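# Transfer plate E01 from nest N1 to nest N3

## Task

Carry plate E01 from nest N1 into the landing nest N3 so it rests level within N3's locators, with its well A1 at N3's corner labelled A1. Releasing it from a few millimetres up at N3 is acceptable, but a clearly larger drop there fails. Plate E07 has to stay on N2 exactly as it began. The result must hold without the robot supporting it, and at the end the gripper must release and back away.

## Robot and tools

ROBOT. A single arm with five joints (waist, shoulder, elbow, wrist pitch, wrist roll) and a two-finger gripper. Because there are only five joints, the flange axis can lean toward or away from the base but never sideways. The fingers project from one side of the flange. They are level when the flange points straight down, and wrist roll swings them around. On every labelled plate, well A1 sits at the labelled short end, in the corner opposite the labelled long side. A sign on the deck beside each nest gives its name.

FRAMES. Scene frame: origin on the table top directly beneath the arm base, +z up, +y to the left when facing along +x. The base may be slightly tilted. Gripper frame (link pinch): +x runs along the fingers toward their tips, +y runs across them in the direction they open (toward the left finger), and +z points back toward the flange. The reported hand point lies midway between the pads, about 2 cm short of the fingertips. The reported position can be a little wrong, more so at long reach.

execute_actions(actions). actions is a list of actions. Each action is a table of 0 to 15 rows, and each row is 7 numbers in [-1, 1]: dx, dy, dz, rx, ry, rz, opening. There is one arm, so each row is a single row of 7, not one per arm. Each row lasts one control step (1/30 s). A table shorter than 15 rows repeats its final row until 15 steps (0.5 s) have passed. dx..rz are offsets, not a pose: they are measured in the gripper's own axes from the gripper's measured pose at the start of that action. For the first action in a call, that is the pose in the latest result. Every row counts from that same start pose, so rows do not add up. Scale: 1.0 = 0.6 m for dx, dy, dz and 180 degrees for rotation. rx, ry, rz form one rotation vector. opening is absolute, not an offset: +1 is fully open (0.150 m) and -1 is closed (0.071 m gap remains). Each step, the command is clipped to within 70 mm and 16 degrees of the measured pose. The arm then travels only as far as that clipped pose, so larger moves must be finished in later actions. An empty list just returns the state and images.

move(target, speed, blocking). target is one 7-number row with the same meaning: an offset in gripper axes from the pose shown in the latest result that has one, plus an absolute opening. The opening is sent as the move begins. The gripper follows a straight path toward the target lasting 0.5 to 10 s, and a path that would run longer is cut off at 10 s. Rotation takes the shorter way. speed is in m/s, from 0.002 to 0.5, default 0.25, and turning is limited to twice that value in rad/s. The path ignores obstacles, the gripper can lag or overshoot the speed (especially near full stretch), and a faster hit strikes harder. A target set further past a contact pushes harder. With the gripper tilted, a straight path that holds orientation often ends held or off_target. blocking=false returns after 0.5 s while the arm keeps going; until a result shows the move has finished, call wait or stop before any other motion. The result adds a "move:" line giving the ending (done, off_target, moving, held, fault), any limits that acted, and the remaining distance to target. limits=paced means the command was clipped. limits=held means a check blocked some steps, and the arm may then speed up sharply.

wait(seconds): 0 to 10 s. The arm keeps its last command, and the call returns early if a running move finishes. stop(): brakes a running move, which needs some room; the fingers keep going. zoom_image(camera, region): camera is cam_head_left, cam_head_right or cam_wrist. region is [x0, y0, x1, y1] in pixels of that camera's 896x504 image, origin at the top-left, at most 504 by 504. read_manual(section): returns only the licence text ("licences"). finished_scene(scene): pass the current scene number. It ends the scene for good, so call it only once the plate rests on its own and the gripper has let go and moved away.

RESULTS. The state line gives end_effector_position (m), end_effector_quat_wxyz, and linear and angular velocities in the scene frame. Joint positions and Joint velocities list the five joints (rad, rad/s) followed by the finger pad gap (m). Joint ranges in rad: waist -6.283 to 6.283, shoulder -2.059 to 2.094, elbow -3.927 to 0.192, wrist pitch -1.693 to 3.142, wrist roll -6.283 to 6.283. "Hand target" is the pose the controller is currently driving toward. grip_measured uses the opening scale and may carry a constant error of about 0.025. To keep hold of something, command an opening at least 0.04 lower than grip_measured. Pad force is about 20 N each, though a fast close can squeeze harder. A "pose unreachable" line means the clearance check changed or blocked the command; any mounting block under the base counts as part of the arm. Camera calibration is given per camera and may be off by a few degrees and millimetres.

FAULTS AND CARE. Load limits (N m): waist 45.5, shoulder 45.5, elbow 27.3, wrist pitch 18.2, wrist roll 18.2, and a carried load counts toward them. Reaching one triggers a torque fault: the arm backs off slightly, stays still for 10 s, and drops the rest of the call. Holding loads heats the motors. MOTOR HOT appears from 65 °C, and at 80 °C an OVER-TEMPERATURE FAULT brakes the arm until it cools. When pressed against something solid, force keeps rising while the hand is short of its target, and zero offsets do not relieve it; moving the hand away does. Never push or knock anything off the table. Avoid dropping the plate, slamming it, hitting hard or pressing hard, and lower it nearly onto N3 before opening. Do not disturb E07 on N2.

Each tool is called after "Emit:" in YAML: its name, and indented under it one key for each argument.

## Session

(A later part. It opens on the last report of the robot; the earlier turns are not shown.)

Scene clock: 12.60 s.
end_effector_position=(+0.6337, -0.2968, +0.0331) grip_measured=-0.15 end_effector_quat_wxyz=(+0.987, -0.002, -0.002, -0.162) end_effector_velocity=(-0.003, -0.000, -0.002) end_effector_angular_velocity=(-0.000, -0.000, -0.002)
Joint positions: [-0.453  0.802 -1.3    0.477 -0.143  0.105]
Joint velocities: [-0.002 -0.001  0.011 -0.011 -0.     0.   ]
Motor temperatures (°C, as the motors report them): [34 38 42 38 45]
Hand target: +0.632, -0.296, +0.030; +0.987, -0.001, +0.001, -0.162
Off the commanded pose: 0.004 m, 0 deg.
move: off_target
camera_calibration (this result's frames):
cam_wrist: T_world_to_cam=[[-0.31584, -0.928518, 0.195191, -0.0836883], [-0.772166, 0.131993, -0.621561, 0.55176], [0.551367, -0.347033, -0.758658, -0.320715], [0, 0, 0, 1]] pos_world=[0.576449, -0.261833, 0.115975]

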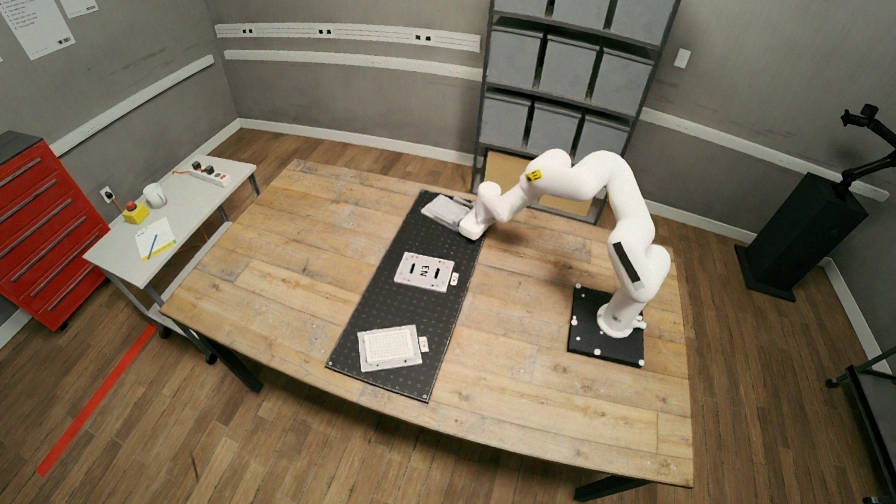

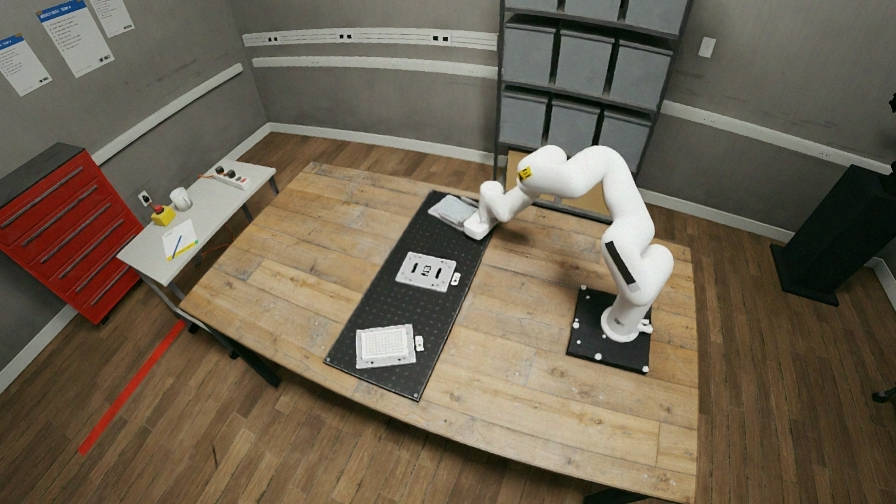

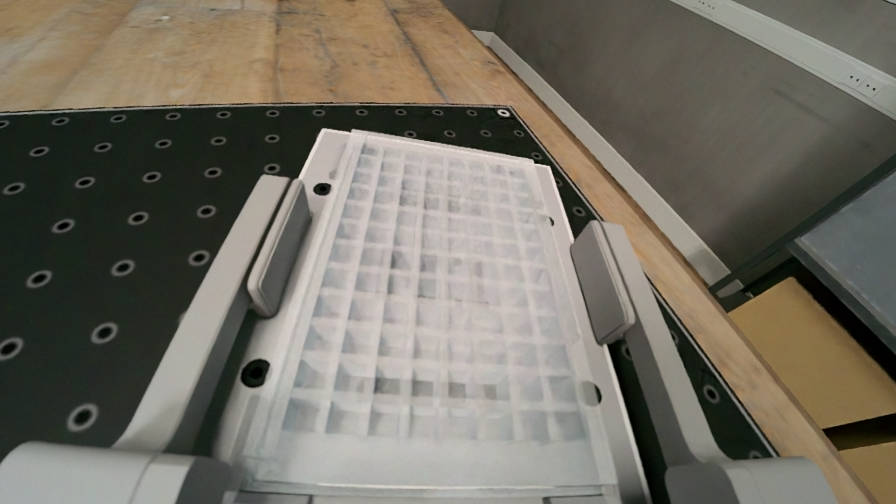

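Emit:
move:
  target: [0, 0, 0.005, 0, 0.002, 0, -0.15]
  speed: 0.03

Scene clock: 13.43 s.
end_effector_position=(+0.6324, -0.2962, +0.0337) grip_measured=-0.15 end_effector_quat_wxyz=(+0.987, -0.001, +0.003, -0.162) end_effector_velocity=(+0.001, +0.001, +0.001) end_effector_angular_velocity=(+0.001, +0.001, +0.002)
Joint positions: [-0.454  0.794 -1.297  0.493 -0.143  0.105]
Joint velocities: [ 0.002 -0.004 -0.     0.005 -0.    -0.   ]
Motor temperatures (°C, as the motors report them): [34 38 42 38 45]
Hand target: +0.634, -0.297, +0.036; +0.987, -0.001, +0.001, -0.162
Off the commanded pose: 0.003 m, 0 deg.
move: done
camera_calibration (this result's frames):
cam_wrist: T_world_to_cam=[[-0.314038, -0.929446, 0.193676, -0.085046], [-0.77819, 0.13513, -0.61332, 0.555443], [0.543876, -0.343322, -0.765721, -0.313237], [0, 0, 0, 1]] pos_world=[0.575894, -0.261644, 0.117284]

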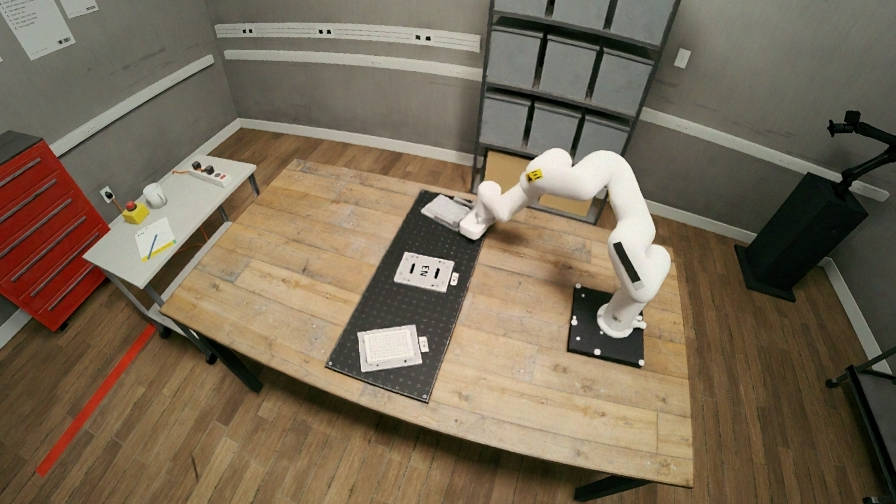

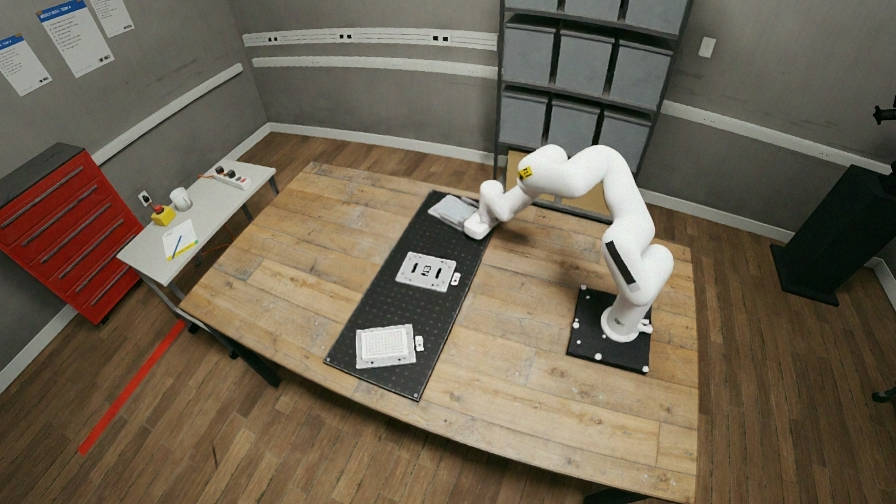

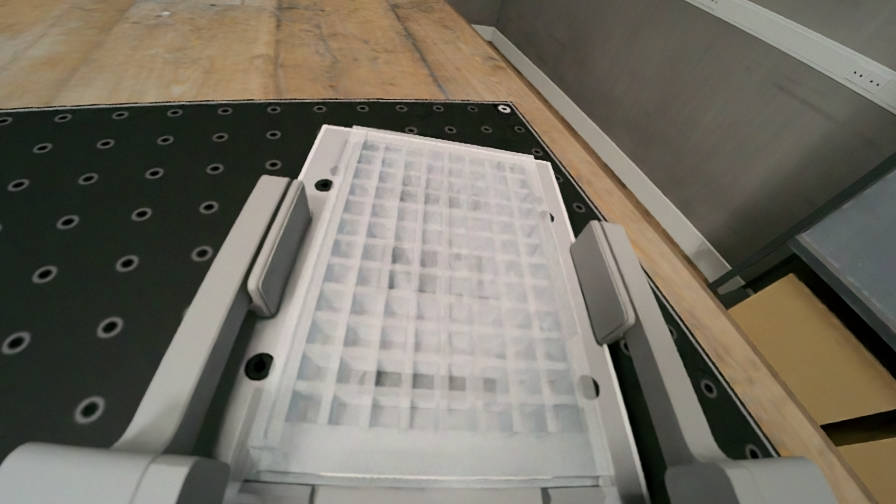

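Emit:
move:
  target: [0, 0, 0.006, 0, 0, 0, -0.15]
  speed: 0.03

Scene clock: 14.23 s.
end_effector_position=(+0.6323, -0.2962, +0.0370) grip_measured=-0.15 end_effector_quat_wxyz=(+0.987, -0.001, +0.003, -0.162) end_effector_velocity=(-0.000, -0.001, +0.001) end_effector_angular_velocity=(+0.000, +0.000, -0.002)
Joint positions: [-0.453  0.785 -1.293  0.499 -0.143  0.105]
Joint velocities: [-0.001 -0.002  0.001  0.001  0.001  0.   ]
Motor temperatures (°C, as the motors report them): [34 38 42 38 45]
Hand target: +0.632, -0.296, +0.037; +0.987, -0.001, +0.003, -0.162
Off the commanded pose: 0.000 m, 0 deg.
move: done
camera_calibration (this result's frames):
cam_wrist: T_world_to_cam=[[-0.313952, -0.929485, 0.19363, -0.0857272], [-0.778373, 0.135196, -0.613072, 0.557577], [0.543663, -0.343191, -0.765931, -0.310426], [0, 0, 0, 1]] pos_world=[0.575856, -0.2616, 0.12067]

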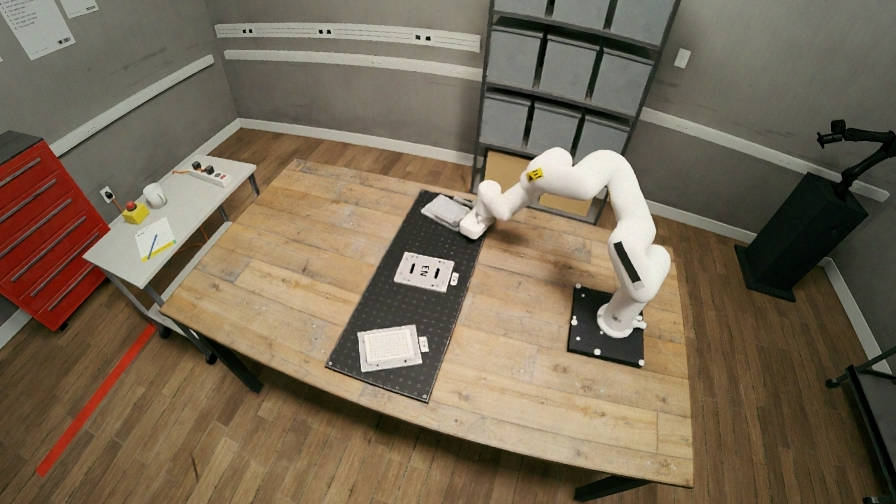

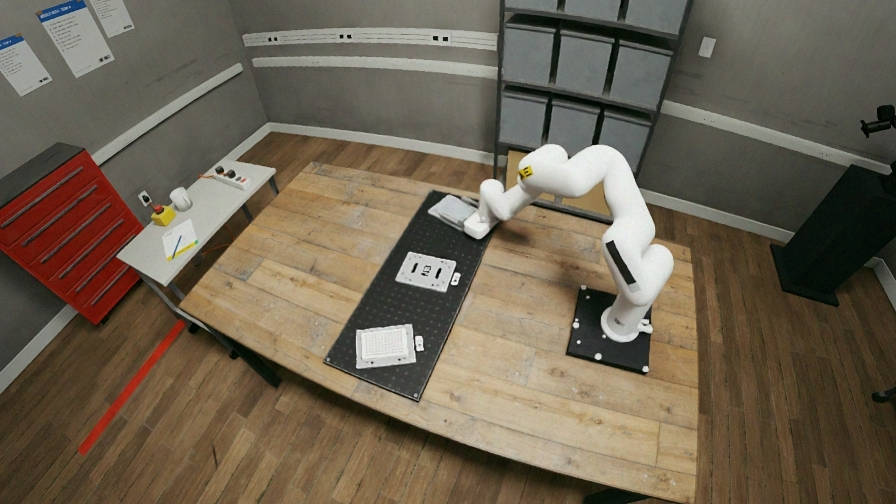

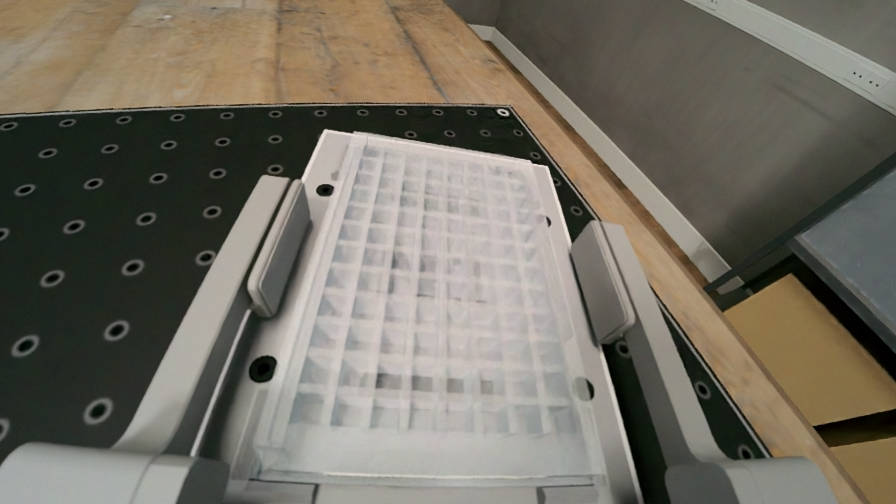

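Emit:
move:
  target: [-0.12, 0, 0.12, 0, 0, 0, -0.15]
  speed: 0.15

Scene clock: 15.60 s.
end_effector_position=(+0.5645, -0.2731, +0.1089) grip_measured=-0.15 end_effector_quat_wxyz=(+0.987, -0.001, +0.003, -0.162) end_effector_velocity=(-0.001, +0.001, +0.002) end_effector_angular_velocity=(-0.000, -0.001, +0.001)
Joint positions: [-0.475  0.435 -0.938  0.495 -0.165  0.105]
Joint velocities: [ 0.    -0.008  0.007  0.    -0.     0.   ]
Motor temperatures (°C, as the motors report them): [34 38 42 38 45]
Hand target: +0.564, -0.273, +0.109; +0.987, -0.001, +0.003, -0.162
Off the commanded pose: 0.001 m, 0 deg.
move: done
camera_calibration (this result's frames):
cam_wrist: T_world_to_cam=[[-0.313852, -0.92949, 0.193765, -0.0995569], [-0.778615, 0.135167, -0.612771, 0.545877], [0.543374, -0.343188, -0.766138, -0.210369], [0, 0, 0, 1]] pos_world=[0.508091, -0.238518, 0.192616]

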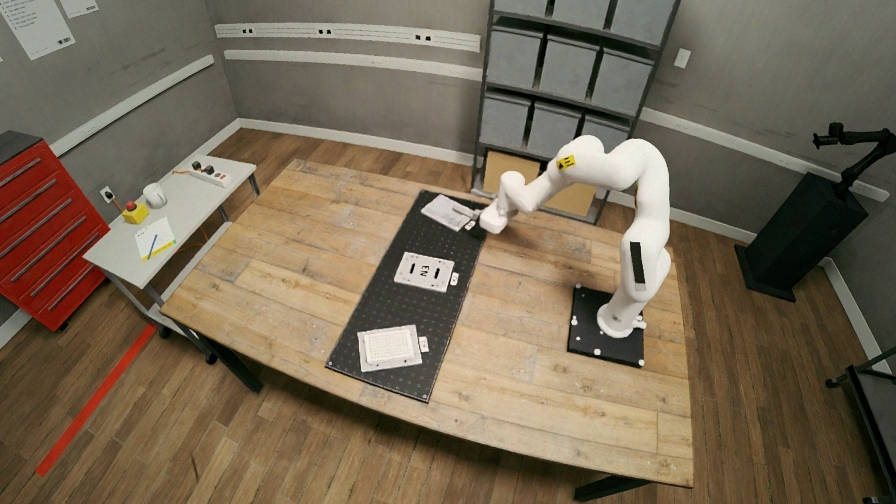

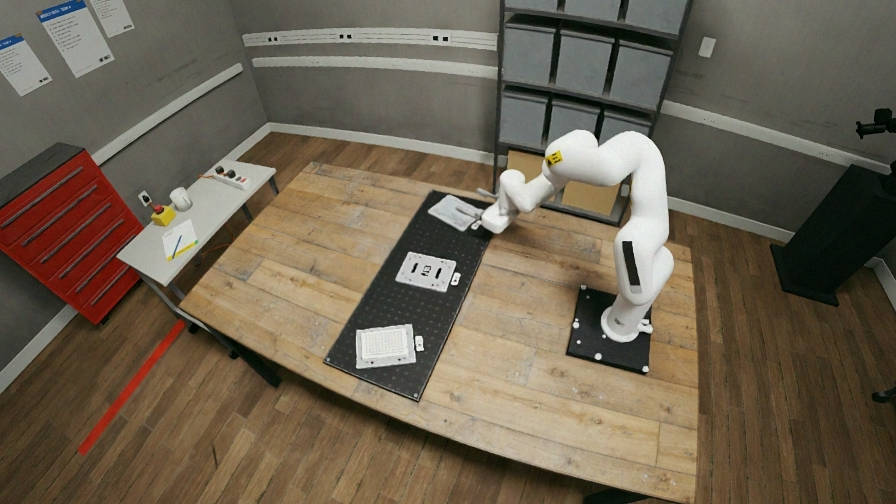

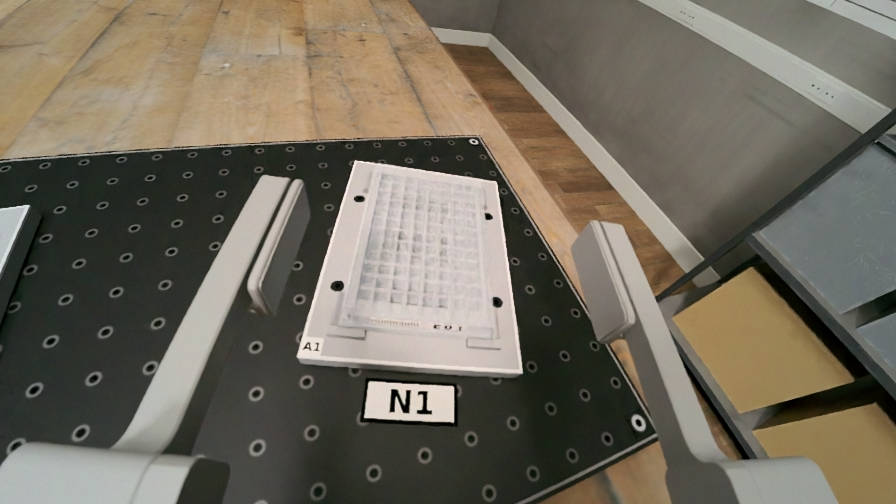

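Emit:
zoom_image:
  camera: "cam_wrist"
  region: [290, 150, 530, 380]

Region (290, 150, 530, 380) of cam_wrist's 896x504 image, scaled by 2.100, with more detail than that image has; it fills the top 483 rows of this view, and the rest is white.

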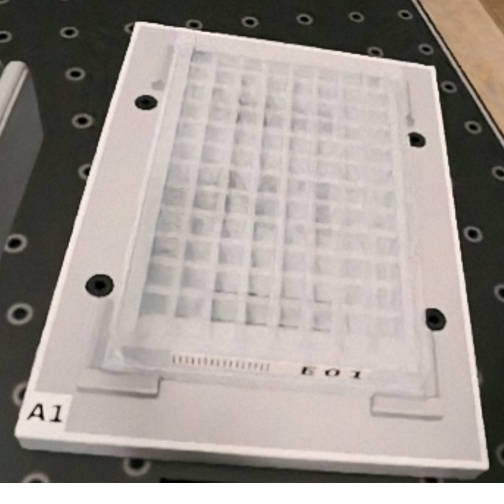

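Emit:
zoom_image:
  camera: "cam_head_right"
  region: [420, 190, 490, 240]

Region (420, 190, 490, 240) of cam_head_right's 896x504 image, scaled by 7.200, with more detail than that image has; it fills the top 360 rows of this view, and the rest is white.

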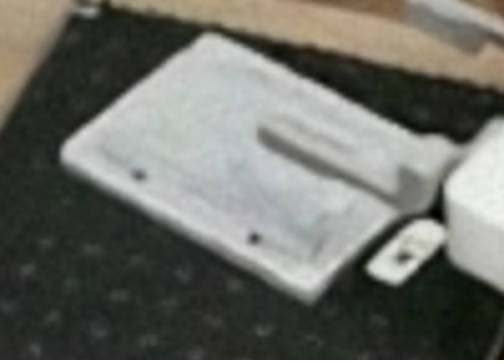

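Emit:
move:
  target: [0.12, 0, -0.09, 0, 0.06, 0, -0.15]
  speed: 0.15

Scene clock: 18.83 s.
end_effector_position=(+0.6321, -0.2960, +0.0550) grip_measured=-0.15 end_effector_quat_wxyz=(+0.982, +0.027, +0.092, -0.163) end_effector_velocity=(+0.002, -0.001, -0.002) end_effector_angular_velocity=(+0.003, +0.007, -0.001)
Joint positions: [-0.452  0.724 -1.4    0.853 -0.138  0.105]
Joint velocities: [ 0.     0.01  -0.019  0.016  0.001  0.   ]
Motor temperatures (°C, as the motors report them): [34 39 42 38 45]
Hand target: +0.632, -0.296, +0.055; +0.982, +0.027, +0.092, -0.163
Off the commanded pose: 0.001 m, 2 deg.
move: done
camera_calibration (this result's frames):
cam_wrist: T_world_to_cam=[[-0.288017, -0.943237, 0.165382, -0.107986], [-0.867377, 0.183764, -0.462479, 0.630759], [0.405836, -0.276651, -0.871069, -0.183925], [0, 0, 0, 1]] pos_world=[0.590648, -0.268651, 0.14936]

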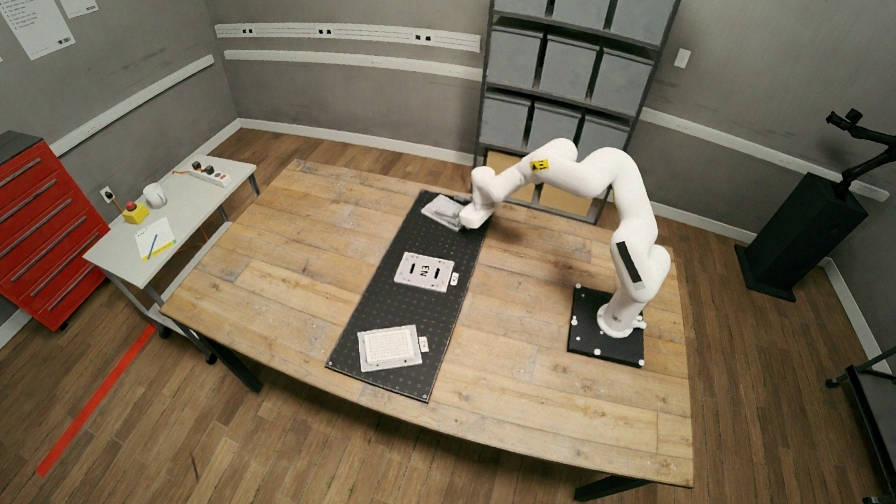

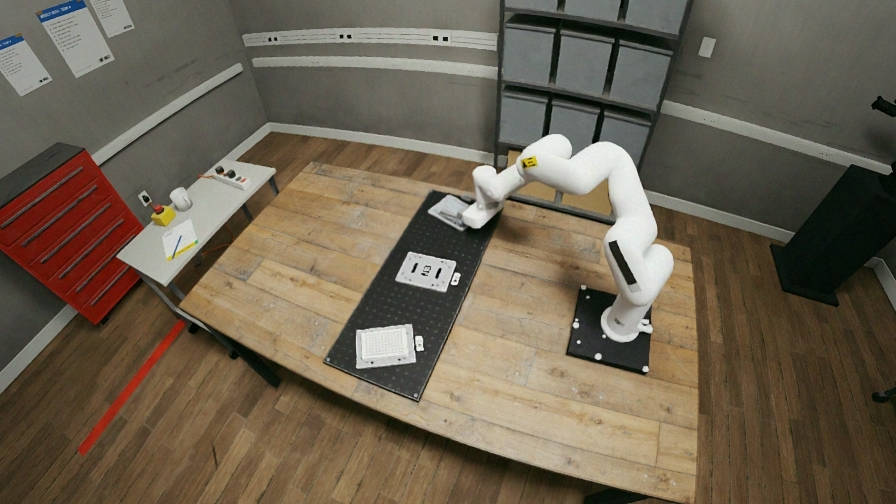

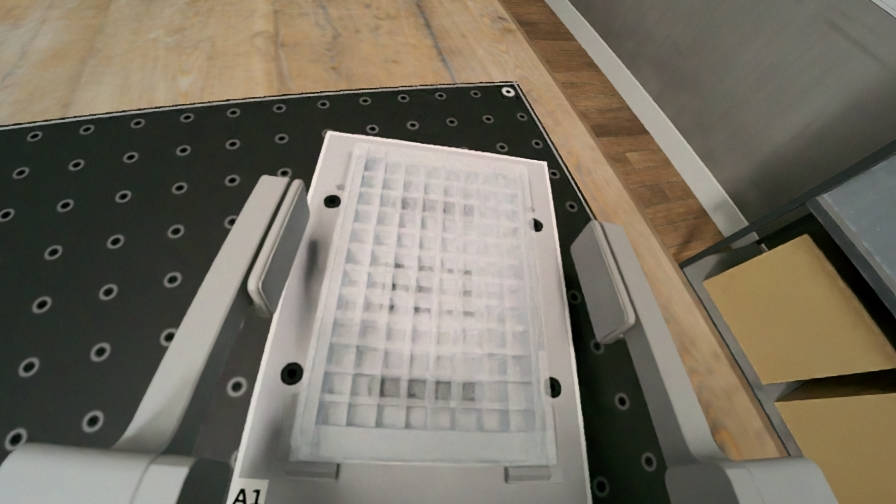

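Emit:
move:
  target: [0.007, 0, -0.036, 0, 0, 0, -0.15]
  speed: 0.05

Scene clock: 19.67 s.
end_effector_position=(+0.6342, -0.2966, +0.0371) grip_measured=-0.15 end_effector_quat_wxyz=(+0.982, +0.026, +0.088, -0.163) end_effector_velocity=(+0.000, -0.001, -0.003) end_effector_angular_velocity=(-0.001, -0.002, -0.002)
Joint positions: [-0.452  0.771 -1.415  0.814 -0.137  0.105]
Joint velocities: [-0.002  0.009 -0.004 -0.007  0.    -0.   ]
Motor temperatures (°C, as the motors report them): [34 39 43 38 45]
Hand target: +0.632, -0.296, +0.033; +0.982, +0.027, +0.092, -0.163
Off the commanded pose: 0.005 m, 0 deg.
move: off_target
camera_calibration (this result's frames):
cam_wrist: T_world_to_cam=[[-0.289364, -0.942572, 0.166814, -0.10399], [-0.864346, 0.182409, -0.46865, 0.622308], [0.411308, -0.279796, -0.86749, -0.205056], [0, 0, 0, 1]] pos_world=[0.59214, -0.268906, 0.131108]

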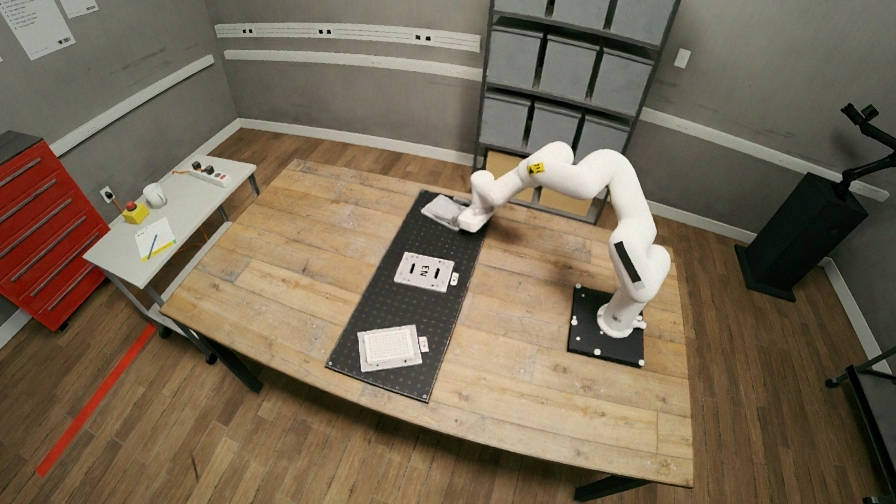

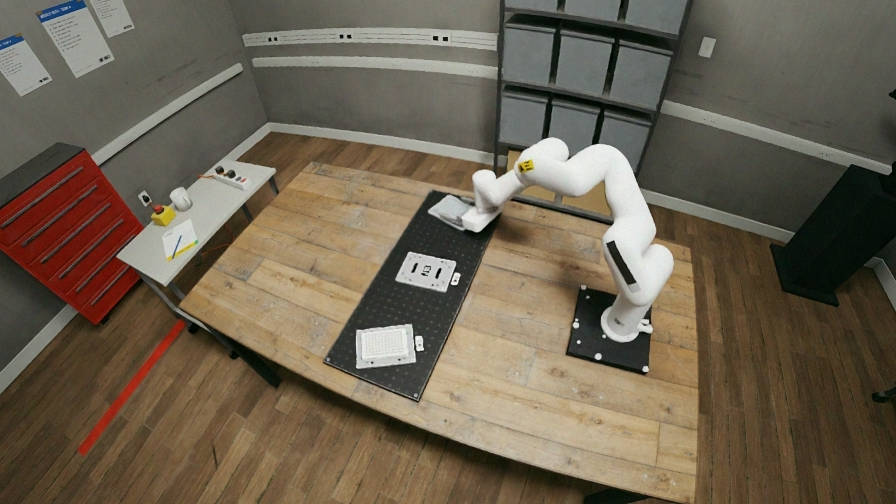

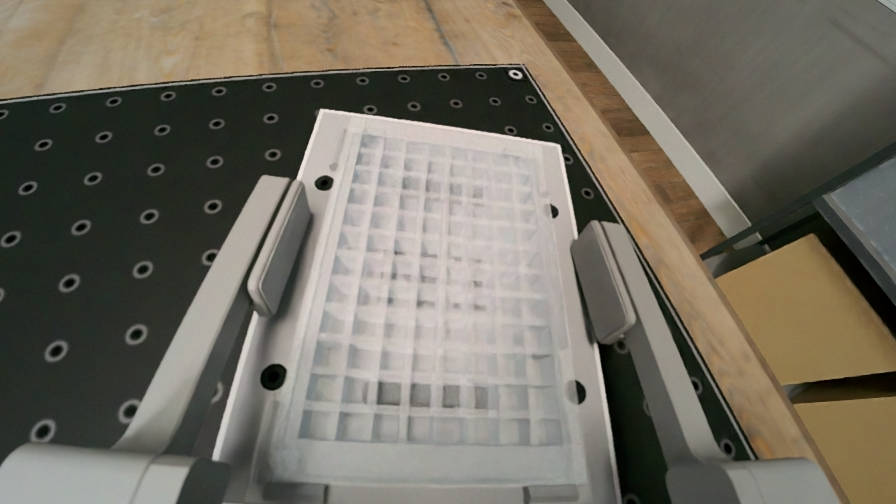

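Emit:
move:
  target: [-0.003, 0, 0.006, 0, 0.002, 0, -0.15]
  speed: 0.03

Emit:
move:
  target: [0, 0, 0, 0, 0, 0, -0.75]

Scene clock: 20.50 s.
end_effector_position=(+0.6318, -0.2955, +0.0384) grip_measured=-0.15 end_effector_quat_wxyz=(+0.982, +0.028, +0.094, -0.163) end_effector_velocity=(-0.001, -0.001, +0.002) end_effector_angular_velocity=(+0.000, +0.000, -0.003)
Joint positions: [-0.452  0.761 -1.41   0.83  -0.138  0.105]
Joint velocities: [-0.003 -0.006  0.002  0.004 -0.    -0.   ]
Motor temperatures (°C, as the motors report them): [34 39 43 38 45]
Hand target: +0.633, -0.296, +0.041; +0.982, +0.027, +0.091, -0.163
Off the commanded pose: 0.003 m, 0 deg.
move: done
camera_calibration (this result's frames):
cam_wrist: T_world_to_cam=[[-0.287595, -0.943455, 0.16487, -0.105195], [-0.868995, 0.184674, -0.459068, 0.623879], [0.402663, -0.275297, -0.872969, -0.195643], [0, 0, 0, 1]] pos_world=[0.590672, -0.268321, 0.132957]

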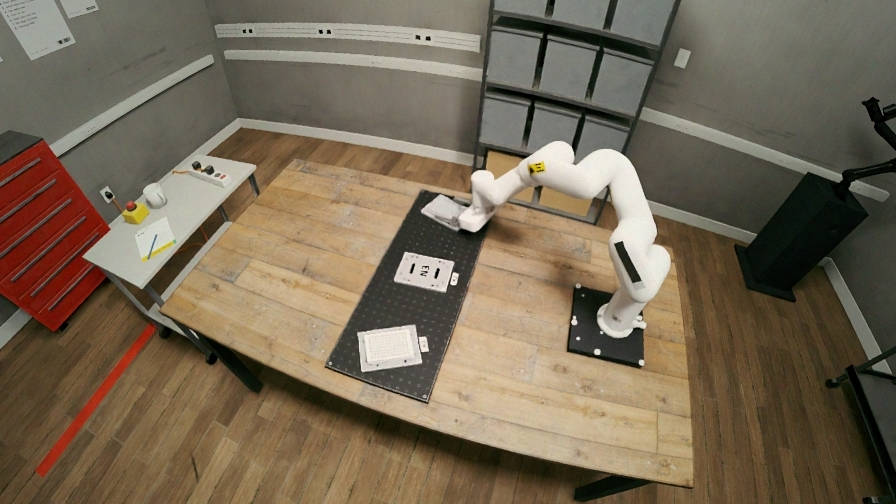

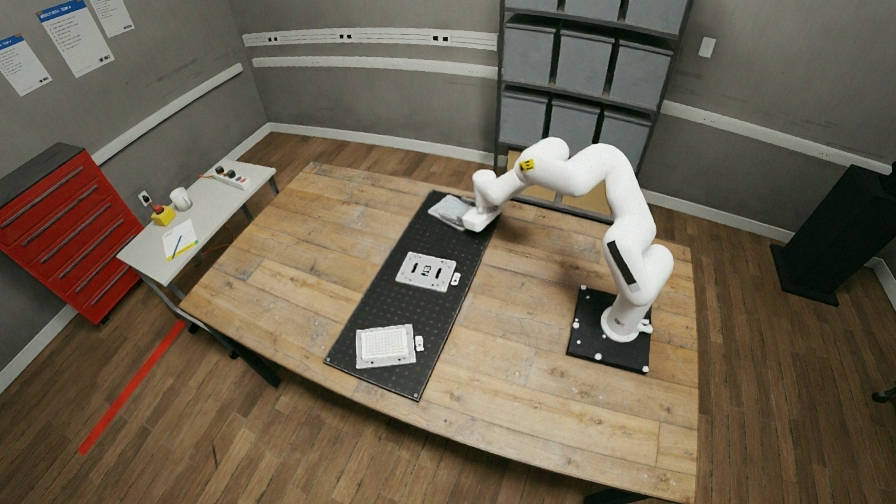

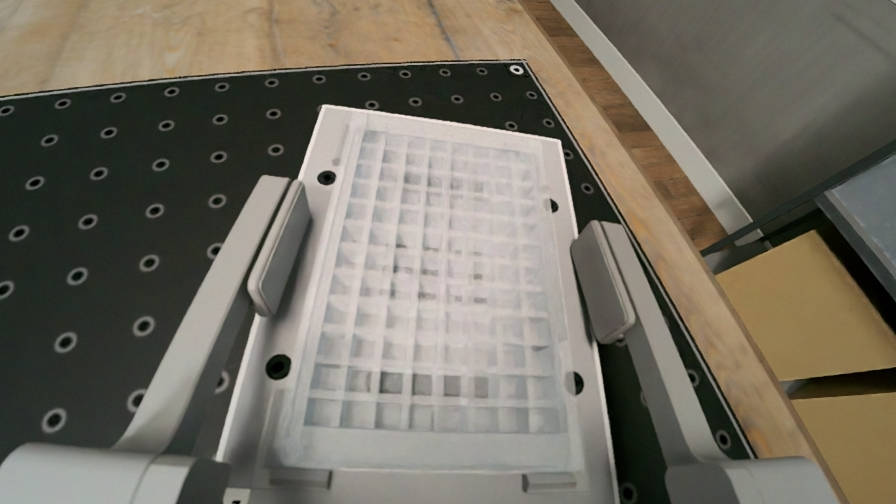

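Scene clock: 21.00 s.
end_effector_position=(+0.6321, -0.2943, +0.0382) grip_measured=-0.66 end_effector_quat_wxyz=(+0.982, +0.028, +0.094, -0.162) end_effector_velocity=(+0.000, +0.000, +0.000) end_effector_angular_velocity=(-0.000, -0.001, +0.000)
Joint positions: [-0.45   0.761 -1.41   0.83  -0.139  0.084]
Joint velocities: [ 0.001 -0.     0.    -0.001  0.    -0.   ]
Motor temperatures (°C, as the motors report them): [34 39 43 38 45]
Hand target: +0.632, -0.295, +0.038; +0.982, +0.028, +0.094, -0.163
Off the commanded pose: 0.001 m, 0 deg.
move: done
camera_calibration (this result's frames):
cam_wrist: T_world_to_cam=[[-0.285282, -0.944206, 0.164588, -0.105653], [-0.869612, 0.182795, -0.458652, 0.62369], [0.402976, -0.273973, -0.873241, -0.195428], [0, 0, 0, 1]] pos_world=[0.59098, -0.267308, 0.13279]

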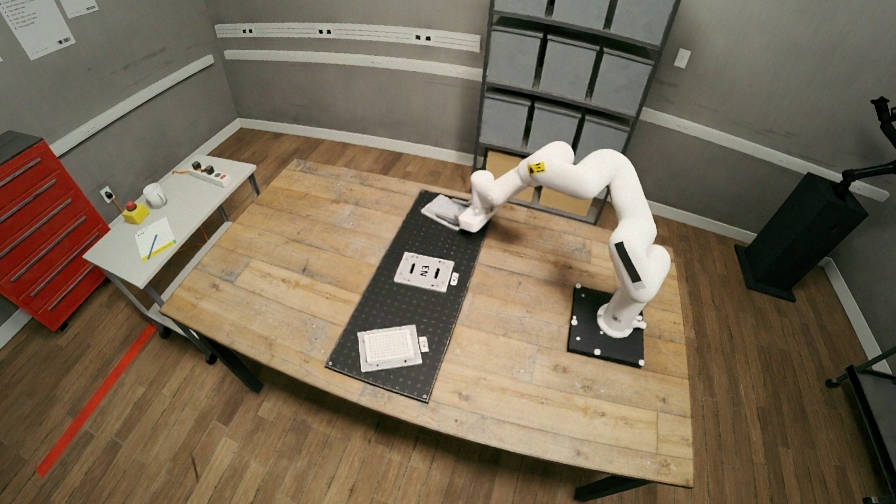

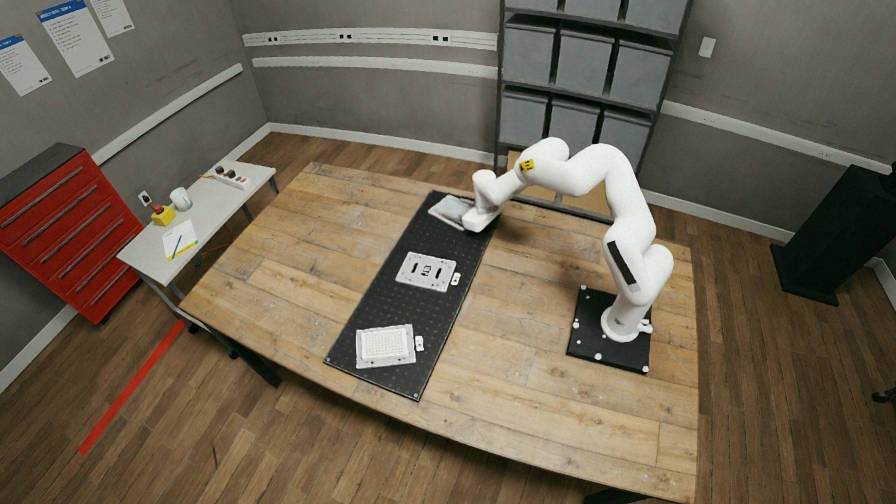

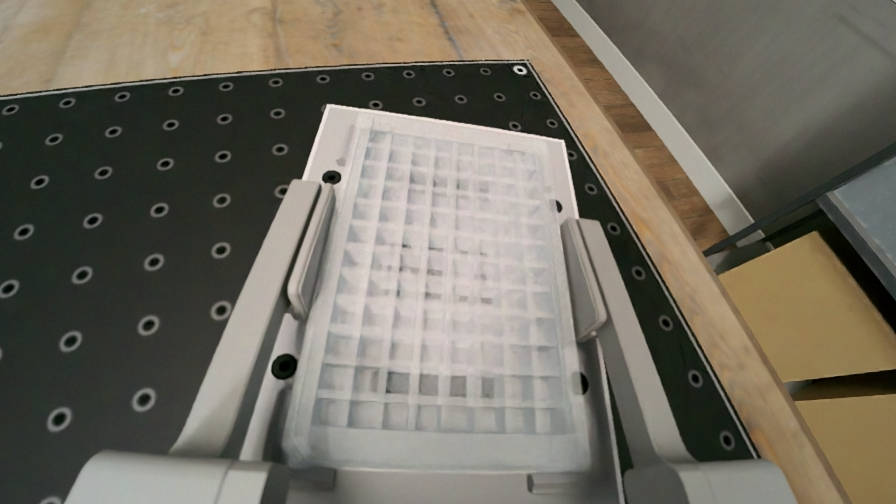

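Gripped at 84–85 mm (skirt width). Lifting.

Emit:
move:
  target: [-0.016, 0, 0.082, 0, 0, 0, -0.75]
  speed: 0.08

Scene clock: 22.03 s.
end_effector_position=(+0.6315, -0.2955, +0.0875) grip_measured=-0.67 end_effector_quat_wxyz=(+0.982, +0.028, +0.094, -0.162) end_effector_velocity=(-0.001, +0.001, +0.001) end_effector_angular_velocity=(+0.002, +0.004, +0.002)
Joint positions: [-0.453  0.652 -1.391  0.92  -0.141  0.084]
Joint velocities: [ 0.001 -0.006  0.003  0.008 -0.001  0.   ]
Motor temperatures (°C, as the motors report them): [34 39 43 38 45]
Hand target: +0.632, -0.295, +0.088; +0.982, +0.028, +0.094, -0.162
Off the commanded pose: 0.001 m, 0 deg.
move: done
camera_calibration (this result's frames):
cam_wrist: T_world_to_cam=[[-0.285556, -0.944212, 0.164079, -0.114826], [-0.869746, 0.183422, -0.458146, 0.646225], [0.402491, -0.273533, -0.873602, -0.151904], [0, 0, 0, 1]] pos_world=[0.590402, -0.268503, 0.182202]

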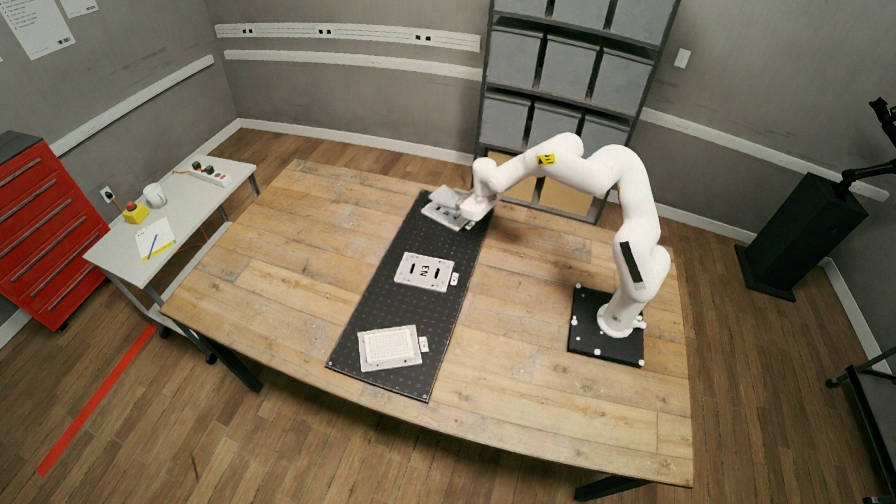

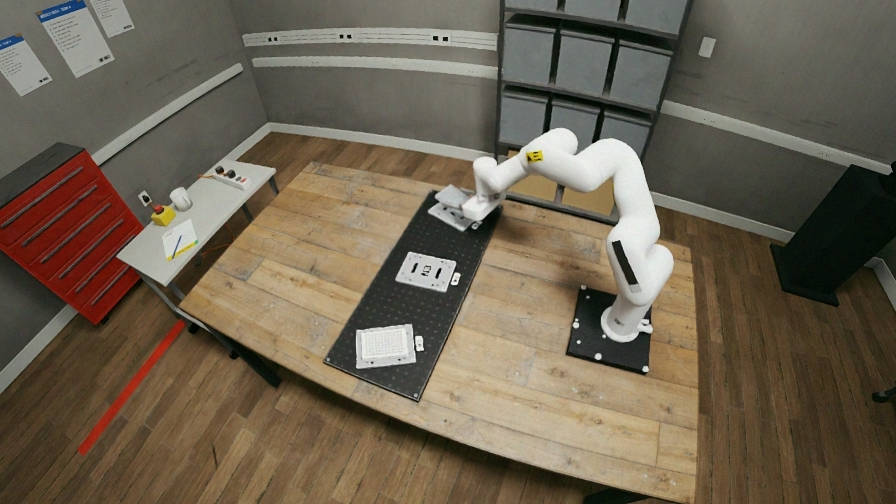

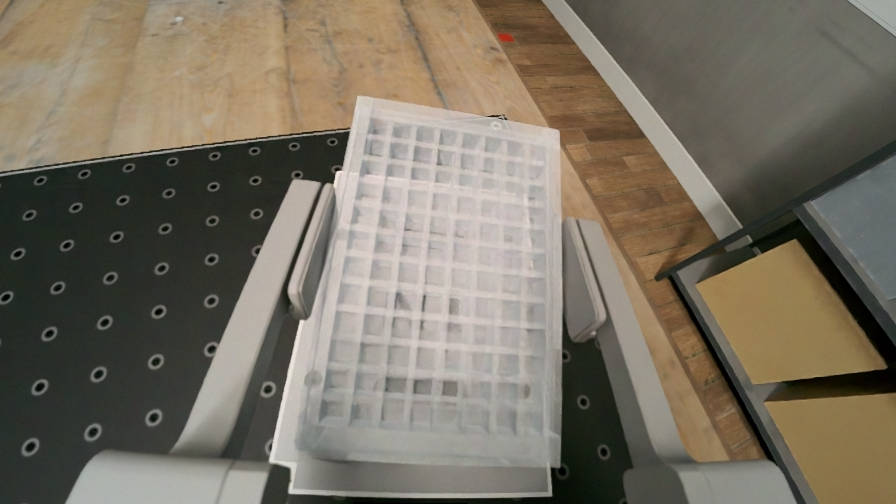

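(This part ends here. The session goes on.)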